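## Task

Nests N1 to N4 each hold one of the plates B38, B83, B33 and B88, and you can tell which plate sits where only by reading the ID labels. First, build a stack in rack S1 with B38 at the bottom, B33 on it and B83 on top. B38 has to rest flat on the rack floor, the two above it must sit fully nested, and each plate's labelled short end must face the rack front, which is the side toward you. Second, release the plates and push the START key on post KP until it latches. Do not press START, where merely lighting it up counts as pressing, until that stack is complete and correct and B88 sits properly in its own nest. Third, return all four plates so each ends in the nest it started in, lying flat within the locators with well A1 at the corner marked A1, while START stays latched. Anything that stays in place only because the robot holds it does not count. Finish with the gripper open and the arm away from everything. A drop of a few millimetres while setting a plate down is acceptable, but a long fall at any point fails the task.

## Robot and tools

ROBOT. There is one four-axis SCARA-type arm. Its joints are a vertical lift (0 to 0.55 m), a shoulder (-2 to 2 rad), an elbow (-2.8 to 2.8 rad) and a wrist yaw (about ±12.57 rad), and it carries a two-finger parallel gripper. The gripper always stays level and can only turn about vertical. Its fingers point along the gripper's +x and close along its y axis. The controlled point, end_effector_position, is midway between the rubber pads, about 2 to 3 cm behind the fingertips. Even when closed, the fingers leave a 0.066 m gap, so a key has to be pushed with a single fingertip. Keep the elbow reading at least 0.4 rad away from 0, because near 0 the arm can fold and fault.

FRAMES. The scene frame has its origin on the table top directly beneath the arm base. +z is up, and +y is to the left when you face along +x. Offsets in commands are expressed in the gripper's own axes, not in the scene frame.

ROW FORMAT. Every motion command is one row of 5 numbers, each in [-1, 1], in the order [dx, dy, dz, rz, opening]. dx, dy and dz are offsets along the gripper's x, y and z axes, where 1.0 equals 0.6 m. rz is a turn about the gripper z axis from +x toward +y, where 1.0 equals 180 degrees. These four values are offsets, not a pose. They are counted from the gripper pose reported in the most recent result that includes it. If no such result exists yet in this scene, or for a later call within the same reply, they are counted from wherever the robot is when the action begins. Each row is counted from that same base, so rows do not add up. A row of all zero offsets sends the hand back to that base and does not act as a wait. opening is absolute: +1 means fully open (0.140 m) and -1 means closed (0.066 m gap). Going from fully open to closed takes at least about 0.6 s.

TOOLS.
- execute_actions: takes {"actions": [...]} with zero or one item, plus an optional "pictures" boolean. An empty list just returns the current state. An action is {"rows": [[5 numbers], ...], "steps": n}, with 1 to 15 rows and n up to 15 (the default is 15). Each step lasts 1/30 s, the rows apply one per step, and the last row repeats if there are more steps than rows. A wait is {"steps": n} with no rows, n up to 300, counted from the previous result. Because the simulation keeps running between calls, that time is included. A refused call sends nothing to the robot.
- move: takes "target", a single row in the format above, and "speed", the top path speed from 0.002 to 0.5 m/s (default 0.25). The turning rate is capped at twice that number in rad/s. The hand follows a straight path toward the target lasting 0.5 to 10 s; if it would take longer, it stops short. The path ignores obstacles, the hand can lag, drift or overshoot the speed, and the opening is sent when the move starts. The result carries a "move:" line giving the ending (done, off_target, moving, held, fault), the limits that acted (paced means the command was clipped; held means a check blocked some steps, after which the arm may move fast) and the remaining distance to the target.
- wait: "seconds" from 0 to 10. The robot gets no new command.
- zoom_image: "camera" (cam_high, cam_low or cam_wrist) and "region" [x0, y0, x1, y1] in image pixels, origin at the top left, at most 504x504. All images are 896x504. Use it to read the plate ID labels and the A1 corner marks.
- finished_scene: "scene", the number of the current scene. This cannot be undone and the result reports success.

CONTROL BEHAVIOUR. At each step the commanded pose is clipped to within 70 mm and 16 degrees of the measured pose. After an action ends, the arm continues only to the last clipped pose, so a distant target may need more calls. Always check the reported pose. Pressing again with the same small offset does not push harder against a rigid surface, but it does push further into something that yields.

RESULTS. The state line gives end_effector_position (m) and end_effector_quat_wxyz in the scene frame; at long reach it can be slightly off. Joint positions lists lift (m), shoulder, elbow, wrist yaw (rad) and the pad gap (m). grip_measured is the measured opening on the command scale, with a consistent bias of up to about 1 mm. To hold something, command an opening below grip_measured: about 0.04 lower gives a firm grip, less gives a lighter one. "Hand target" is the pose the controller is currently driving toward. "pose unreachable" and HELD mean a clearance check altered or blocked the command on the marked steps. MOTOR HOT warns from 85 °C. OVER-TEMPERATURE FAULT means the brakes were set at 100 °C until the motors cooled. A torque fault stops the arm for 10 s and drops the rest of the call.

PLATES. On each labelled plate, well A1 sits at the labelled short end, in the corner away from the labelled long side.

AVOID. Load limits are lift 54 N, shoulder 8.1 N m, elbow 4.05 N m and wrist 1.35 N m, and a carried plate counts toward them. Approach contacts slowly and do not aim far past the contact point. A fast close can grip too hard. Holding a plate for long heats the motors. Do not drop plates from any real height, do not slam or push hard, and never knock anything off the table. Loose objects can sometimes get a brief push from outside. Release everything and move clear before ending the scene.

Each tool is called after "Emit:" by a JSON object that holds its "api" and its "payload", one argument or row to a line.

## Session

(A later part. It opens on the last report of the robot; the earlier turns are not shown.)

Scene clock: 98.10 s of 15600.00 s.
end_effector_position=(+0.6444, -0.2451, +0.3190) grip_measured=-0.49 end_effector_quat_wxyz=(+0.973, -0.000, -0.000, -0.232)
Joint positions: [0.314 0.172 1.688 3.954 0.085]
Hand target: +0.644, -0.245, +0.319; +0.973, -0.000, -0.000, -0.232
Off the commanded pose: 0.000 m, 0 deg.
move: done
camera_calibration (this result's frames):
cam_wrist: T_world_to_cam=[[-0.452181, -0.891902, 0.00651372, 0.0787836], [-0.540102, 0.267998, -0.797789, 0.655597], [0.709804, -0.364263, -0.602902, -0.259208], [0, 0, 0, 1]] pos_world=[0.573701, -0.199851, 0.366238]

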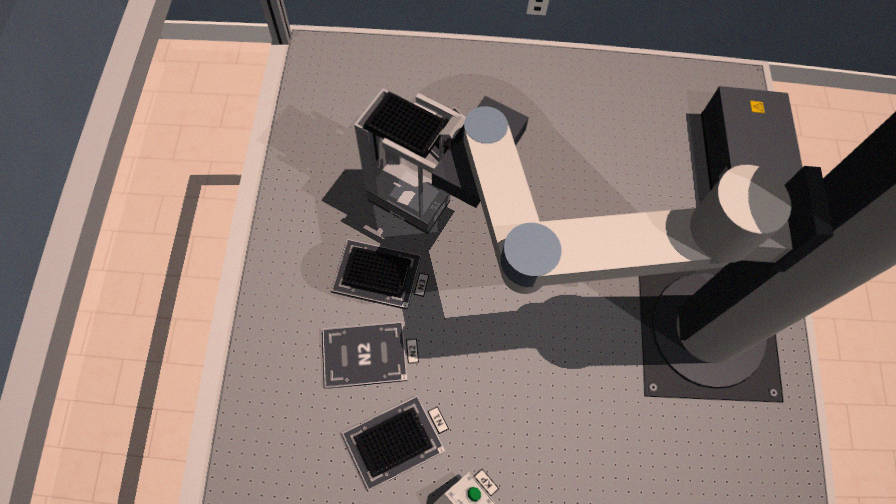

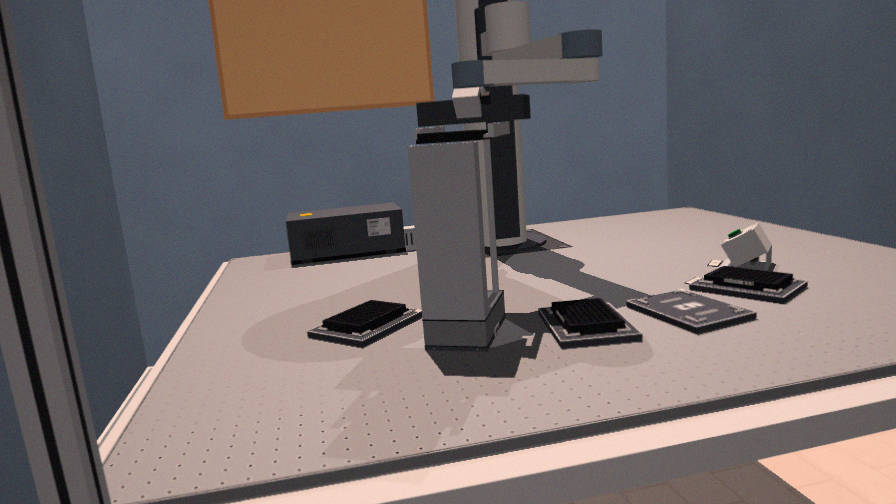

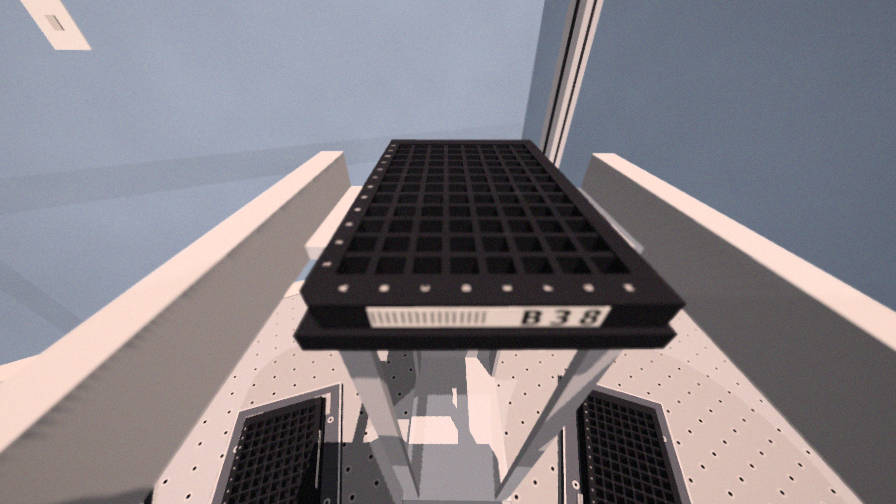

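Emit:
{"api": "move", "payload": {
  "target": [0,0,-0.002,0,-0.6],
  "speed": 0.006
}}

Emit:
{"api": "move", "payload": {
  "target": [0.02,0,0.002,0,-0.6],
  "speed": 0.01
}}

Emit:
{"api": "zoom_image", "payload": {
  "camera": "cam_high",
  "region": [340, 70, 460, 190]
}}

Emit:
{"api": "zoom_image", "payload": {
  "camera": "cam_low",
  "region": [390, 100, 530, 170]
}}

Scene clock: 103.20 s of 15600.00 s.
end_effector_position=(+0.6445, -0.2451, +0.3183) grip_measured=-0.49 end_effector_quat_wxyz=(+0.973, -0.000, -0.000, -0.232)
Joint positions: [0.313 0.172 1.689 3.954 0.085]
Hand target: +0.644, -0.245, +0.318; +0.973, -0.000, -0.000, -0.232
Off the commanded pose: 0.000 m, 0 deg.
After step 90, 1.40 s passed at rest.
move: done
camera_calibration (this result's frames):
cam_wrist: T_world_to_cam=[[-0.452024, -0.891982, 0.00651372, 0.0786784], [-0.54015, 0.267902, -0.797789, 0.655025], [0.709868, -0.364138, -0.602902, -0.259722], [0, 0, 0, 1]] pos_world=[0.573744, -0.199877, 0.365472]

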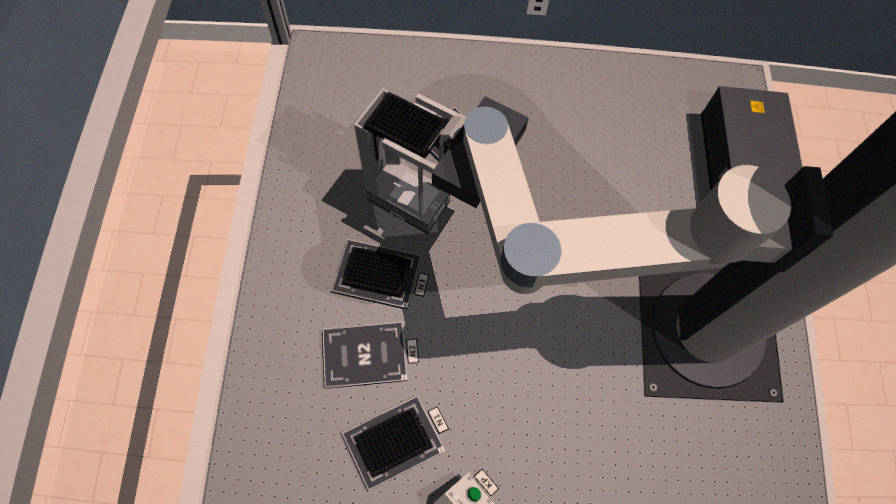

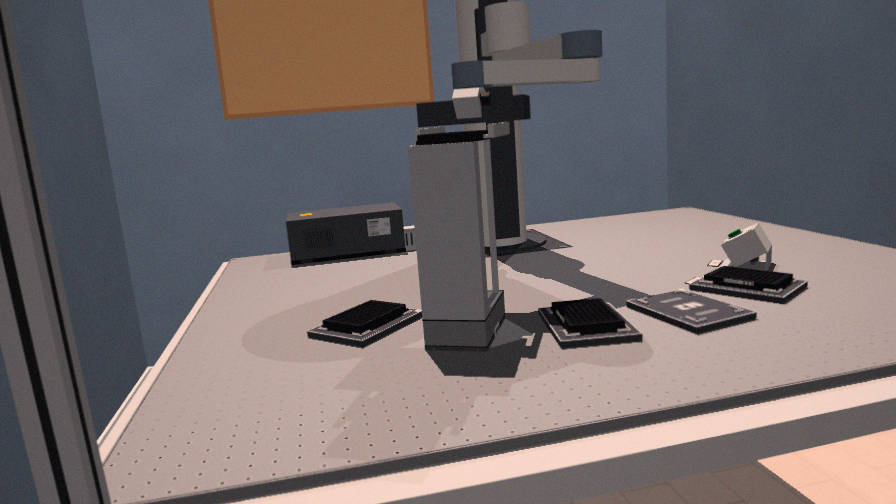

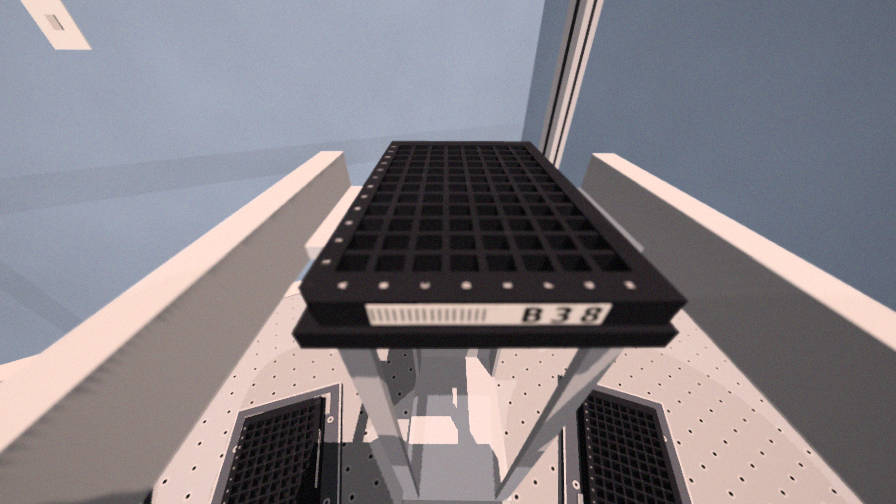

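Scene clock: 104.63 s of 15600.00 s.
end_effector_position=(+0.6551, -0.2505, +0.3195) grip_measured=-0.49 end_effector_quat_wxyz=(+0.973, -0.000, -0.000, -0.232)
Joint positions: [0.315 0.142 1.76  3.913 0.085]
Hand target: +0.655, -0.251, +0.319; +0.973, -0.000, -0.000, -0.232
Off the commanded pose: 0.000 m, 0 deg.
move: done
camera_calibration (this result's frames):
cam_wrist: T_world_to_cam=[[-0.452042, -0.891973, 0.00651372, 0.078684], [-0.540144, 0.267913, -0.797789, 0.663218], [0.709861, -0.364152, -0.602902, -0.268472], [0, 0, 0, 1]] pos_world=[0.584379, -0.205265, 0.366733]

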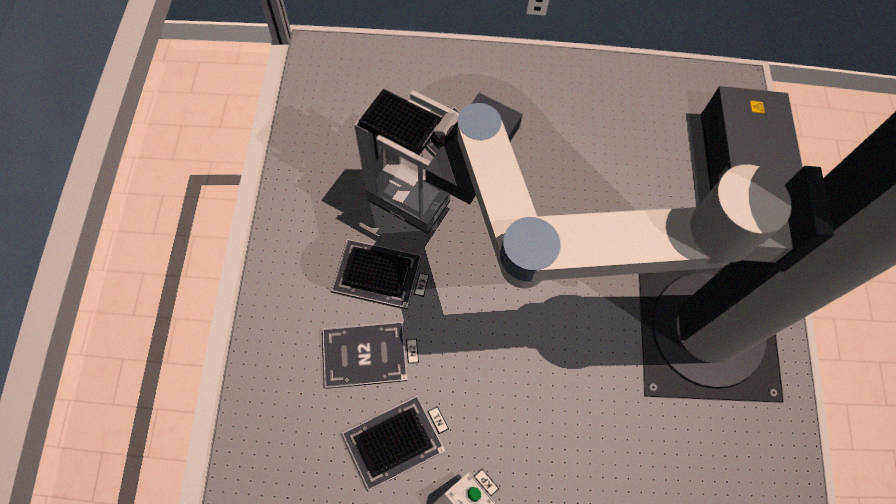

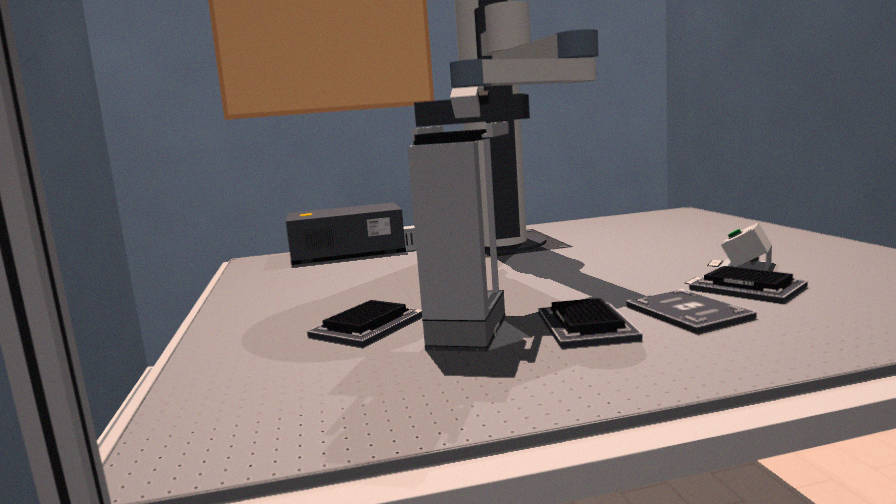

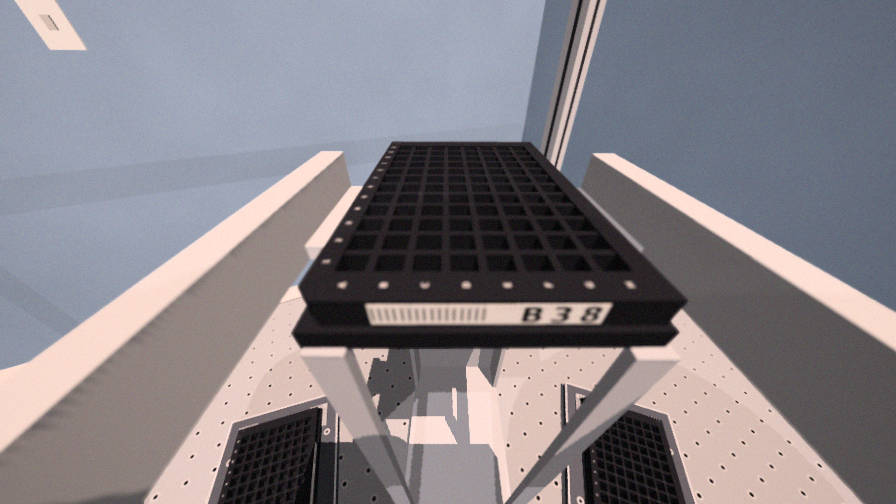

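Region (340, 70, 460, 190) of cam_high's 896x504 image, scaled by 4.200, with more detail than that image has.

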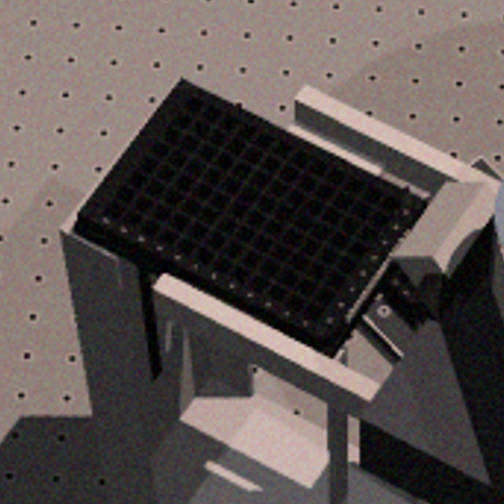

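Region (390, 100, 530, 170) of cam_low's 896x504 image, scaled by 3.600, with more detail than that image has.

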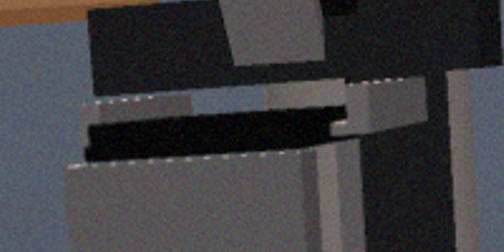

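Emit:
{"api": "move", "payload": {
  "target": [0.002,-0.002,0,0,-0.6],
  "speed": 0.01
}}

Emit:
{"api": "move", "payload": {
  "target": [0,0,-0.008,0,-0.6],
  "speed": 0.006
}}

Scene clock: 110.23 s of 15600.00 s.
end_effector_position=(+0.6559, -0.2517, +0.3196) grip_measured=-0.49 end_effector_quat_wxyz=(+0.973, -0.000, -0.000, -0.231)
Joint positions: [0.315 0.136 1.767 3.913 0.085]
Hand target: +0.656, -0.252, +0.320; +0.973, -0.000, -0.000, -0.232
Off the commanded pose: 0.001 m, 0 deg.
After step 90, 1.90 s passed at rest.
move: done
camera_calibration (this result's frames):
cam_wrist: T_world_to_cam=[[-0.45039, -0.892808, 0.00651372, 0.0767035], [-0.540639, 0.266913, -0.797789, 0.664065], [0.710534, -0.362838, -0.602902, -0.269525], [0, 0, 0, 1]] pos_world=[0.585073, -0.20656, 0.366787]

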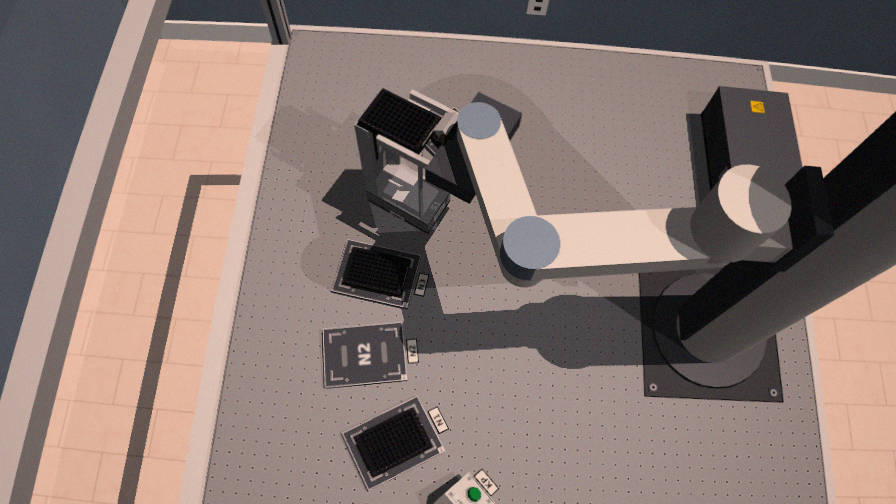

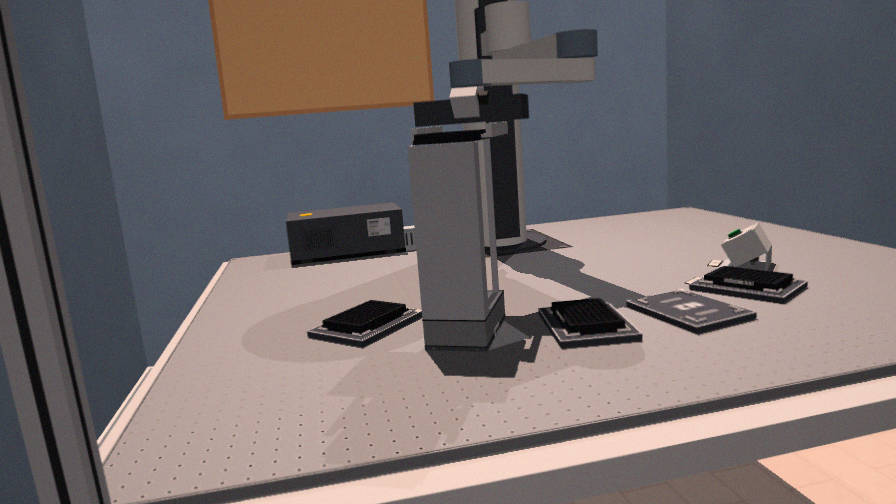

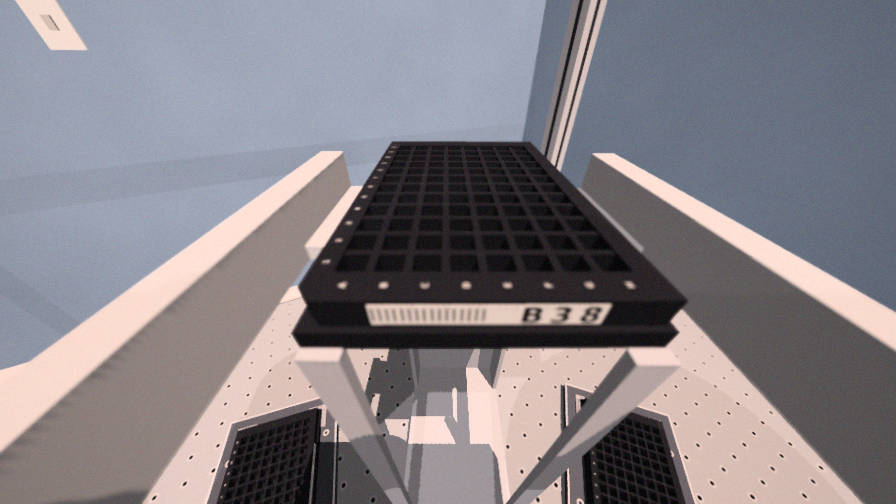

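Scene clock: 111.27 s of 15600.00 s.
end_effector_position=(+0.6563, -0.2516, +0.3152) grip_measured=-0.49 end_effector_quat_wxyz=(+0.973, -0.000, -0.000, -0.231)
Joint positions: [0.31  0.136 1.769 3.911 0.085]
Hand target: +0.656, -0.252, +0.315; +0.973, -0.000, -0.000, -0.231
Off the commanded pose: 0.001 m, 0 deg.
move: done
camera_calibration (this result's frames):
cam_wrist: T_world_to_cam=[[-0.450661, -0.892671, 0.00651372, 0.0772036], [-0.540558, 0.267077, -0.797789, 0.660738], [0.710423, -0.363054, -0.602902, -0.272438], [0, 0, 0, 1]] pos_world=[0.585506, -0.20646, 0.362373]

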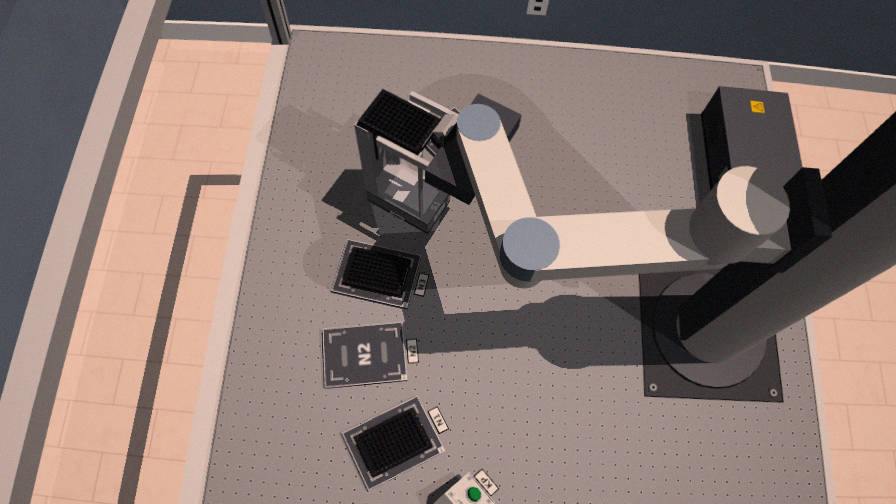

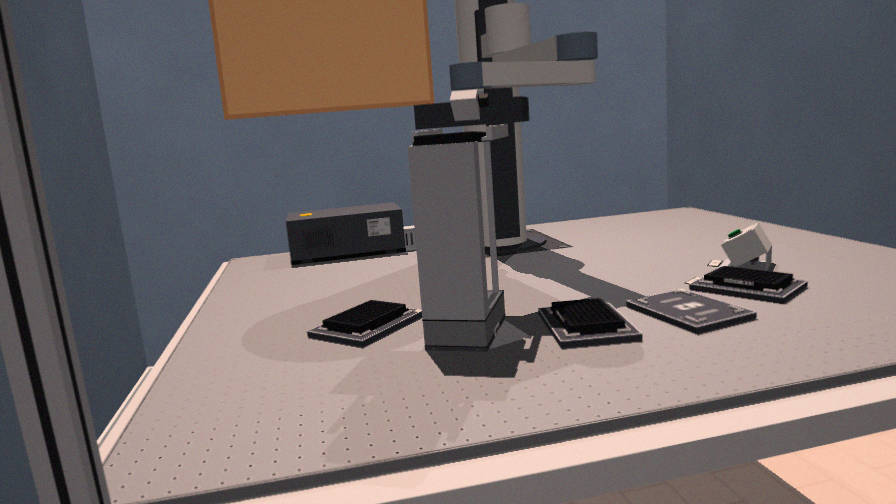

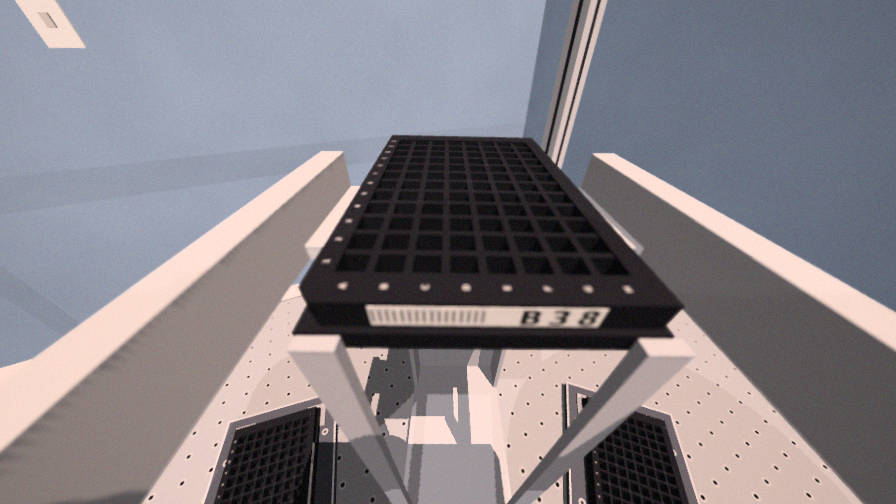

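Emit:
{"api": "move", "payload": {
  "target": [0,-0.001,0.004,-0.01,-0.6],
  "speed": 0.01
}}

Emit:
{"api": "move", "payload": {
  "target": [0,0,-0.012,0,-0.6],
  "speed": 0.006
}}

Emit:
{"api": "zoom_image", "payload": {
  "camera": "cam_high",
  "region": [340, 70, 460, 190]
}}

Scene clock: 119.73 s of 15600.00 s.
end_effector_position=(+0.6563, -0.2520, +0.3175) grip_measured=-0.49 end_effector_quat_wxyz=(+0.969, -0.000, -0.000, -0.246)
Joint positions: [0.312 0.145 1.771 3.871 0.085]
Hand target: +0.656, -0.252, +0.318; +0.969, -0.000, -0.000, -0.246
Off the commanded pose: 0.000 m, 0 deg.
After step 90, 3.67 s passed at rest.
move: done
camera_calibration (this result's frames):
cam_wrist: T_world_to_cam=[[-0.477007, -0.878875, 0.00651372, 0.0975974], [-0.532377, 0.283034, -0.797789, 0.66133], [0.699313, -0.384019, -0.602902, -0.269204], [0, 0, 0, 1]] pos_world=[0.586889, -0.204782, 0.364662]

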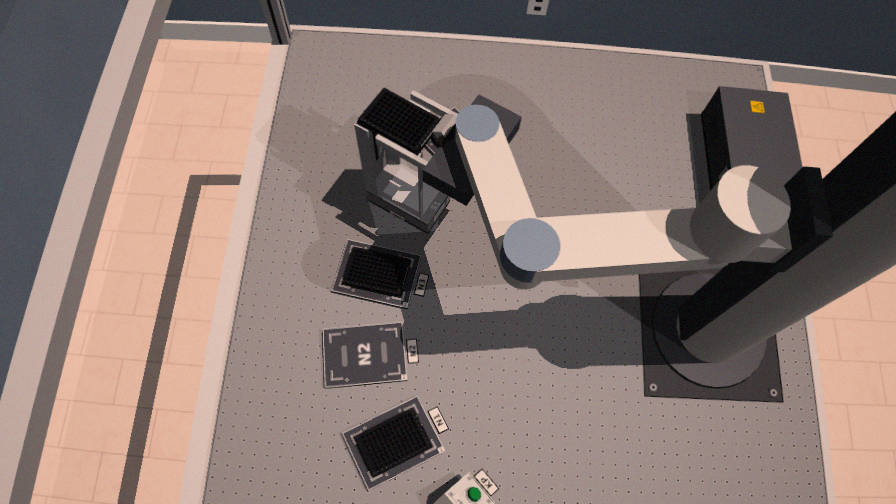

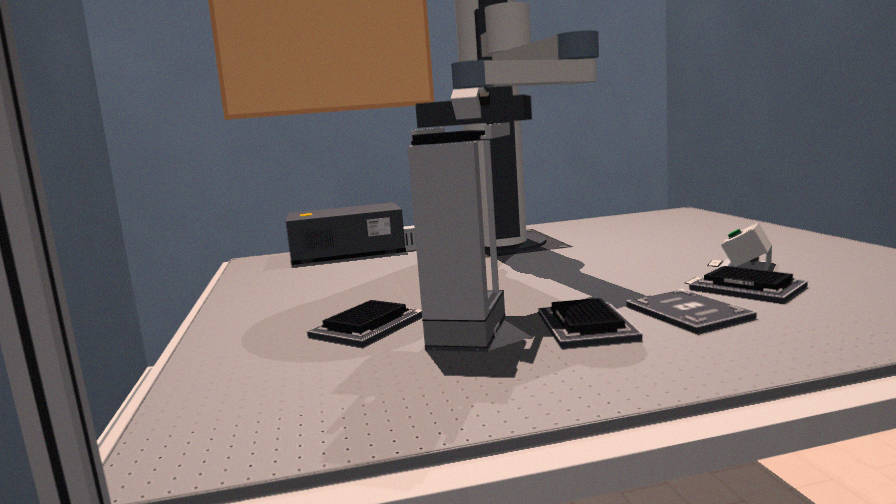

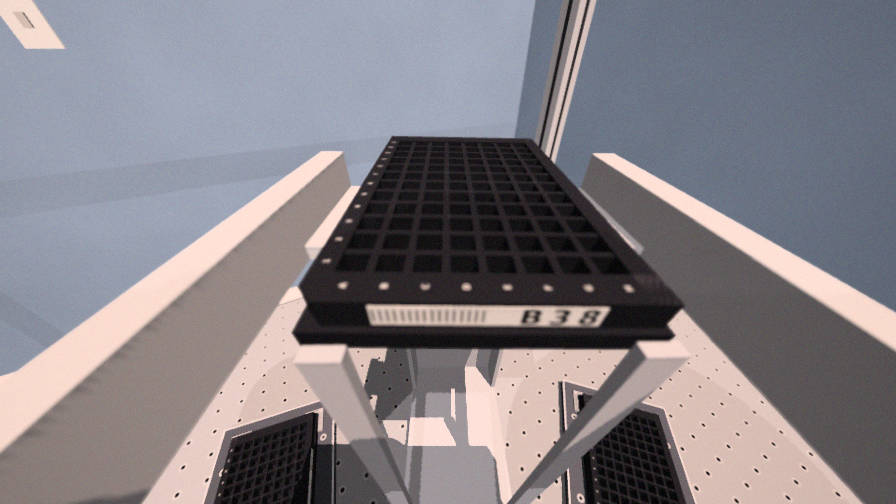

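Scene clock: 121.17 s of 15600.00 s.
end_effector_position=(+0.6564, -0.2519, +0.3104) grip_measured=-0.49 end_effector_quat_wxyz=(+0.970, -0.000, -0.000, -0.245)
Joint positions: [0.305 0.145 1.771 3.872 0.085]
Hand target: +0.656, -0.252, +0.310; +0.969, -0.000, -0.000, -0.246
Off the commanded pose: 0.000 m, 0 deg.
move: done
camera_calibration (this result's frames):
cam_wrist: T_world_to_cam=[[-0.476016, -0.879412, 0.00651372, 0.0970108], [-0.532696, 0.282433, -0.797789, 0.655794], [0.699746, -0.38323, -0.602902, -0.273592], [0, 0, 0, 1]] pos_world=[0.586962, -0.204754, 0.357604]

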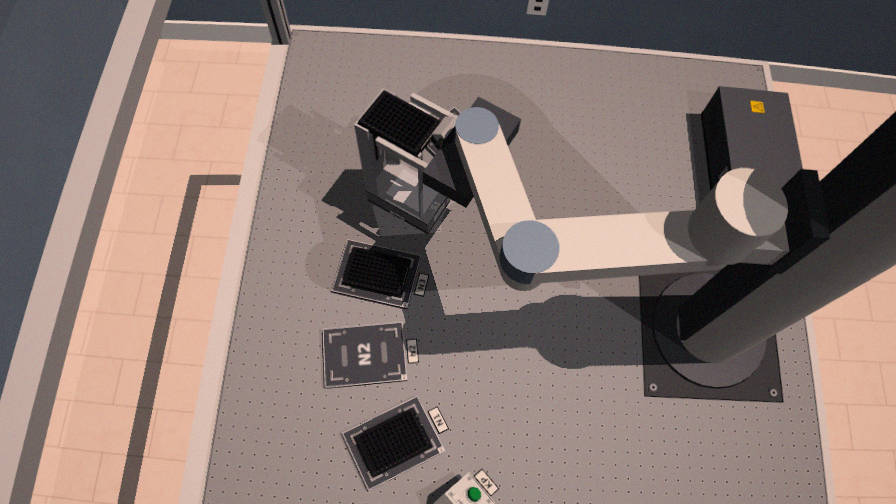

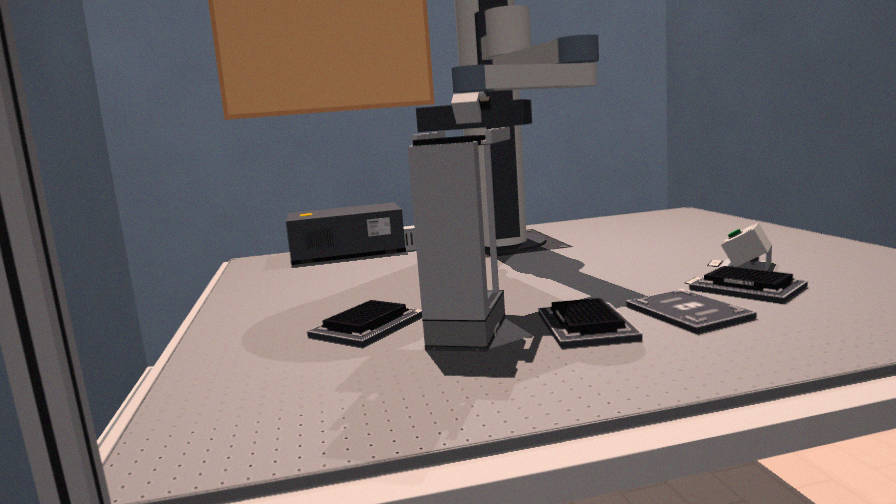

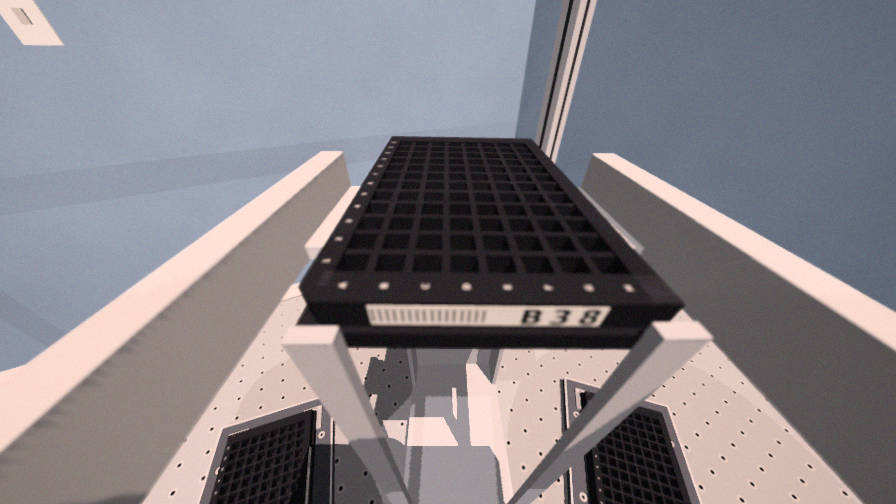

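Region (340, 70, 460, 190) of cam_high's 896x504 image, scaled by 4.200, with more detail than that image has.

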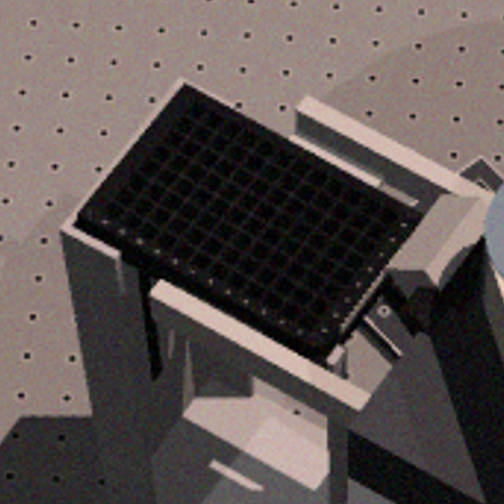

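Emit:
{"api": "move", "payload": {
  "target": [0,-0.003,-0.02,0.0055,-0.6],
  "speed": 0.01
}}

Emit:
{"api": "move", "payload": {
  "target": [0,0,-0.36,0,-0.6],
  "speed": 0.06
}}

Scene clock: 126.20 s of 15600.00 s.
end_effector_position=(+0.6556, -0.2534, +0.2984) grip_measured=-0.49 end_effector_quat_wxyz=(+0.972, -0.000, -0.000, -0.237)
Joint positions: [0.293 0.135 1.771 3.9   0.085]
Hand target: +0.656, -0.253, +0.298; +0.972, -0.000, -0.000, -0.237
Off the commanded pose: 0.000 m, 0 deg.
After step 90, 0.60 s passed at rest.
move: done
camera_calibration (this result's frames):
cam_wrist: T_world_to_cam=[[-0.460781, -0.88749, 0.00651372, 0.0833149], [-0.537487, 0.273205, -0.797789, 0.647019], [0.70625, -0.371107, -0.602902, -0.282034], [0, 0, 0, 1]] pos_world=[0.585341, -0.207493, 0.345603]

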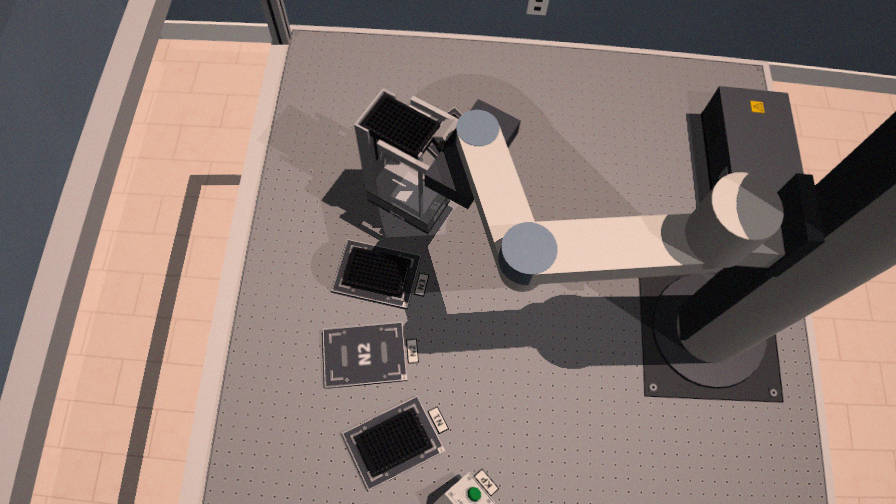

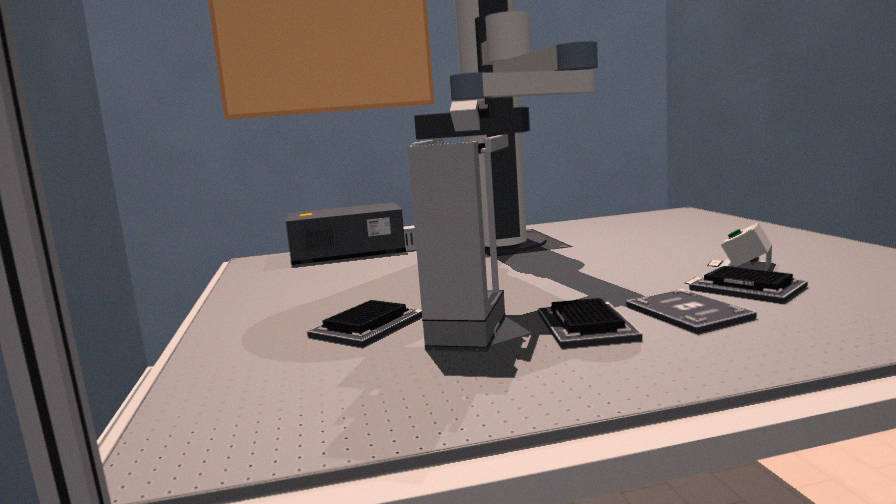

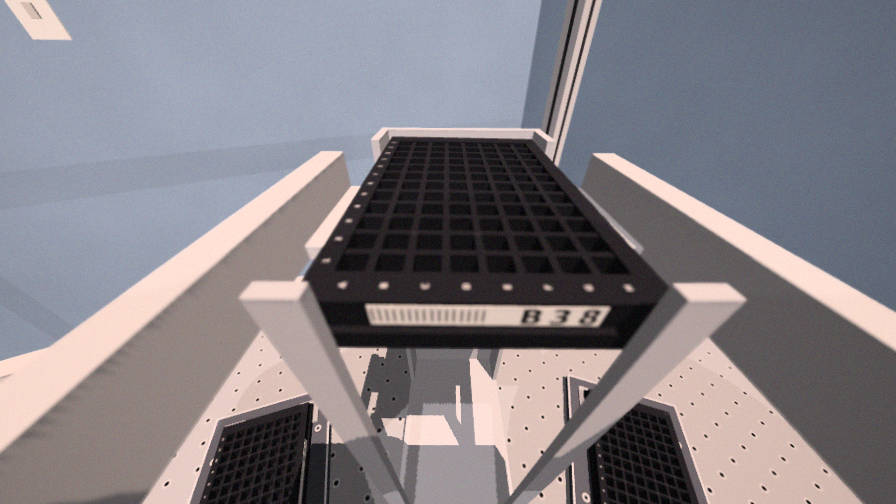

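Scene clock: 130.07 s of 15600.00 s.
end_effector_position=(+0.6556, -0.2535, +0.0823) grip_measured=-0.49 end_effector_quat_wxyz=(+0.972, -0.000, -0.000, -0.237)
Joint positions: [0.077 0.135 1.771 3.9   0.085]
Hand target: +0.656, -0.253, +0.082; +0.972, -0.000, -0.000, -0.237
Off the commanded pose: 0.000 m, 0 deg.
move: done
camera_calibration (this result's frames):
cam_wrist: T_world_to_cam=[[-0.460806, -0.887477, 0.00651372, 0.0847332], [-0.537479, 0.273221, -0.797789, 0.47463], [0.706239, -0.371127, -0.602902, -0.412305], [0, 0, 0, 1]] pos_world=[0.585335, -0.207497, 0.129523]

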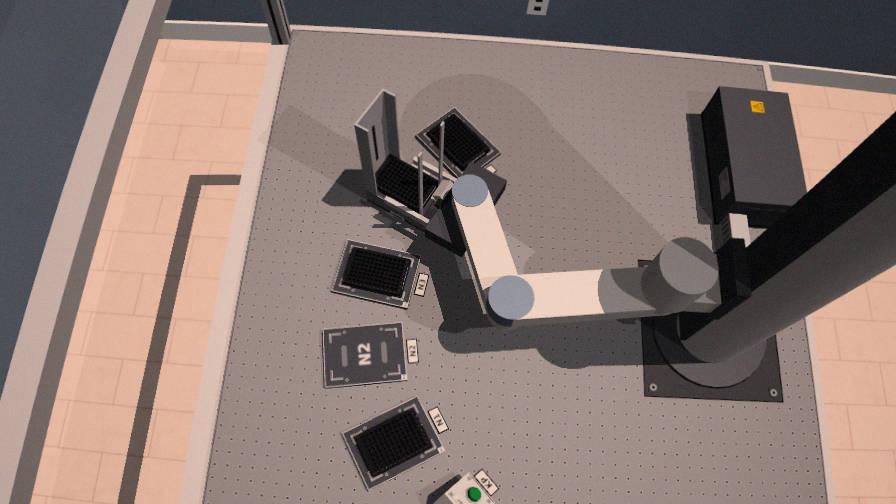

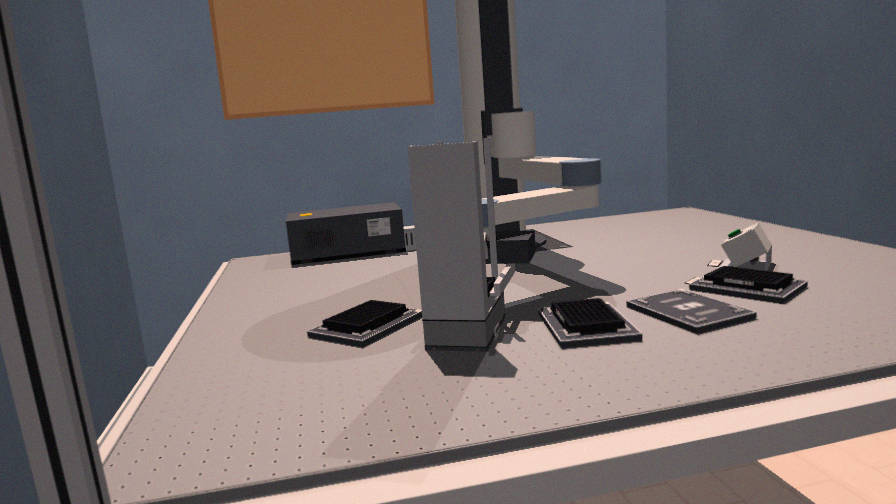

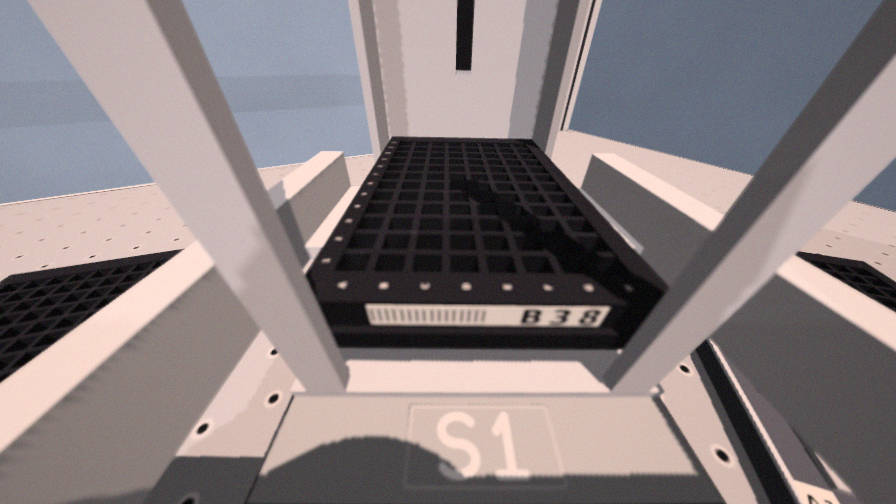

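Emit:
{"api": "move", "payload": {
  "target": [0,0,-0.018,0,-0.6],
  "speed": 0.01
}}

Scene clock: 133.93 s of 15600.00 s.
end_effector_position=(+0.6556, -0.2535, +0.0715) grip_measured=-0.49 end_effector_quat_wxyz=(+0.972, -0.000, -0.000, -0.237)
Joint positions: [0.067 0.135 1.771 3.9   0.085]
Hand target: +0.656, -0.253, +0.072; +0.972, -0.000, -0.000, -0.237
Off the commanded pose: 0.000 m, 0 deg.
move: done
camera_calibration (this result's frames):
cam_wrist: T_world_to_cam=[[-0.460805, -0.887477, 0.00651372, 0.0848033], [-0.537479, 0.27322, -0.797789, 0.466013], [0.70624, -0.371126, -0.602902, -0.418818], [0, 0, 0, 1]] pos_world=[0.585336, -0.207497, 0.118721]

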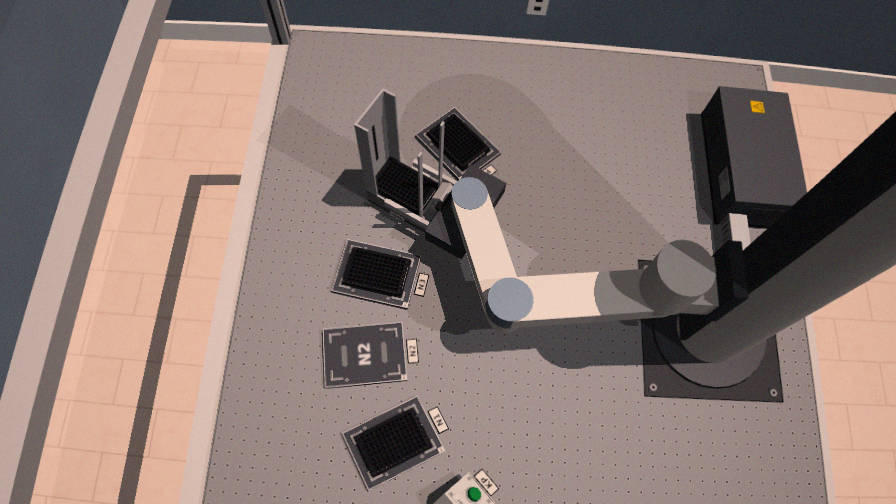

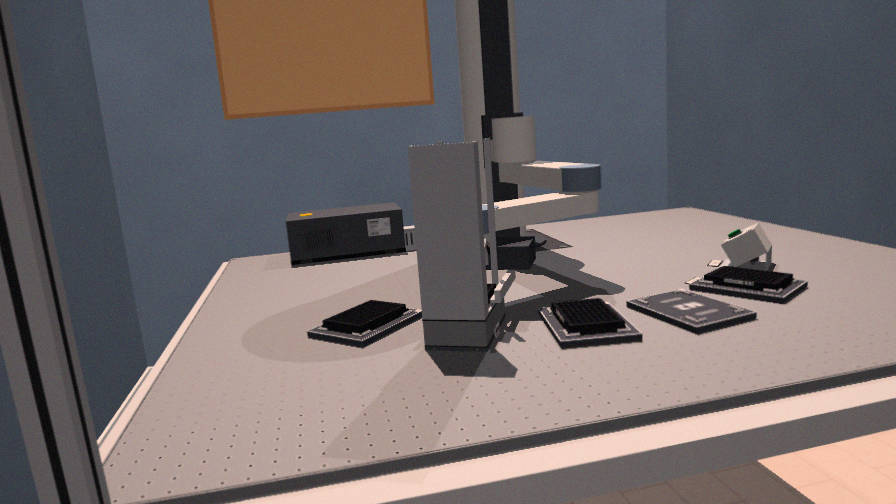

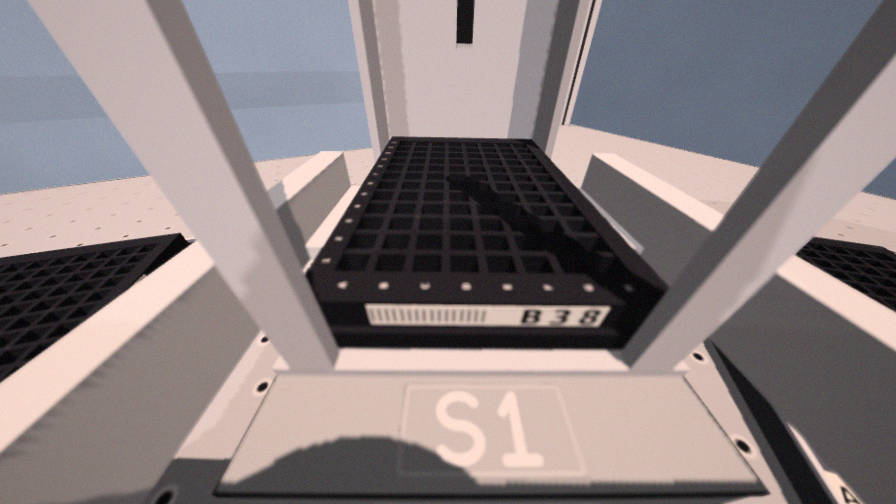

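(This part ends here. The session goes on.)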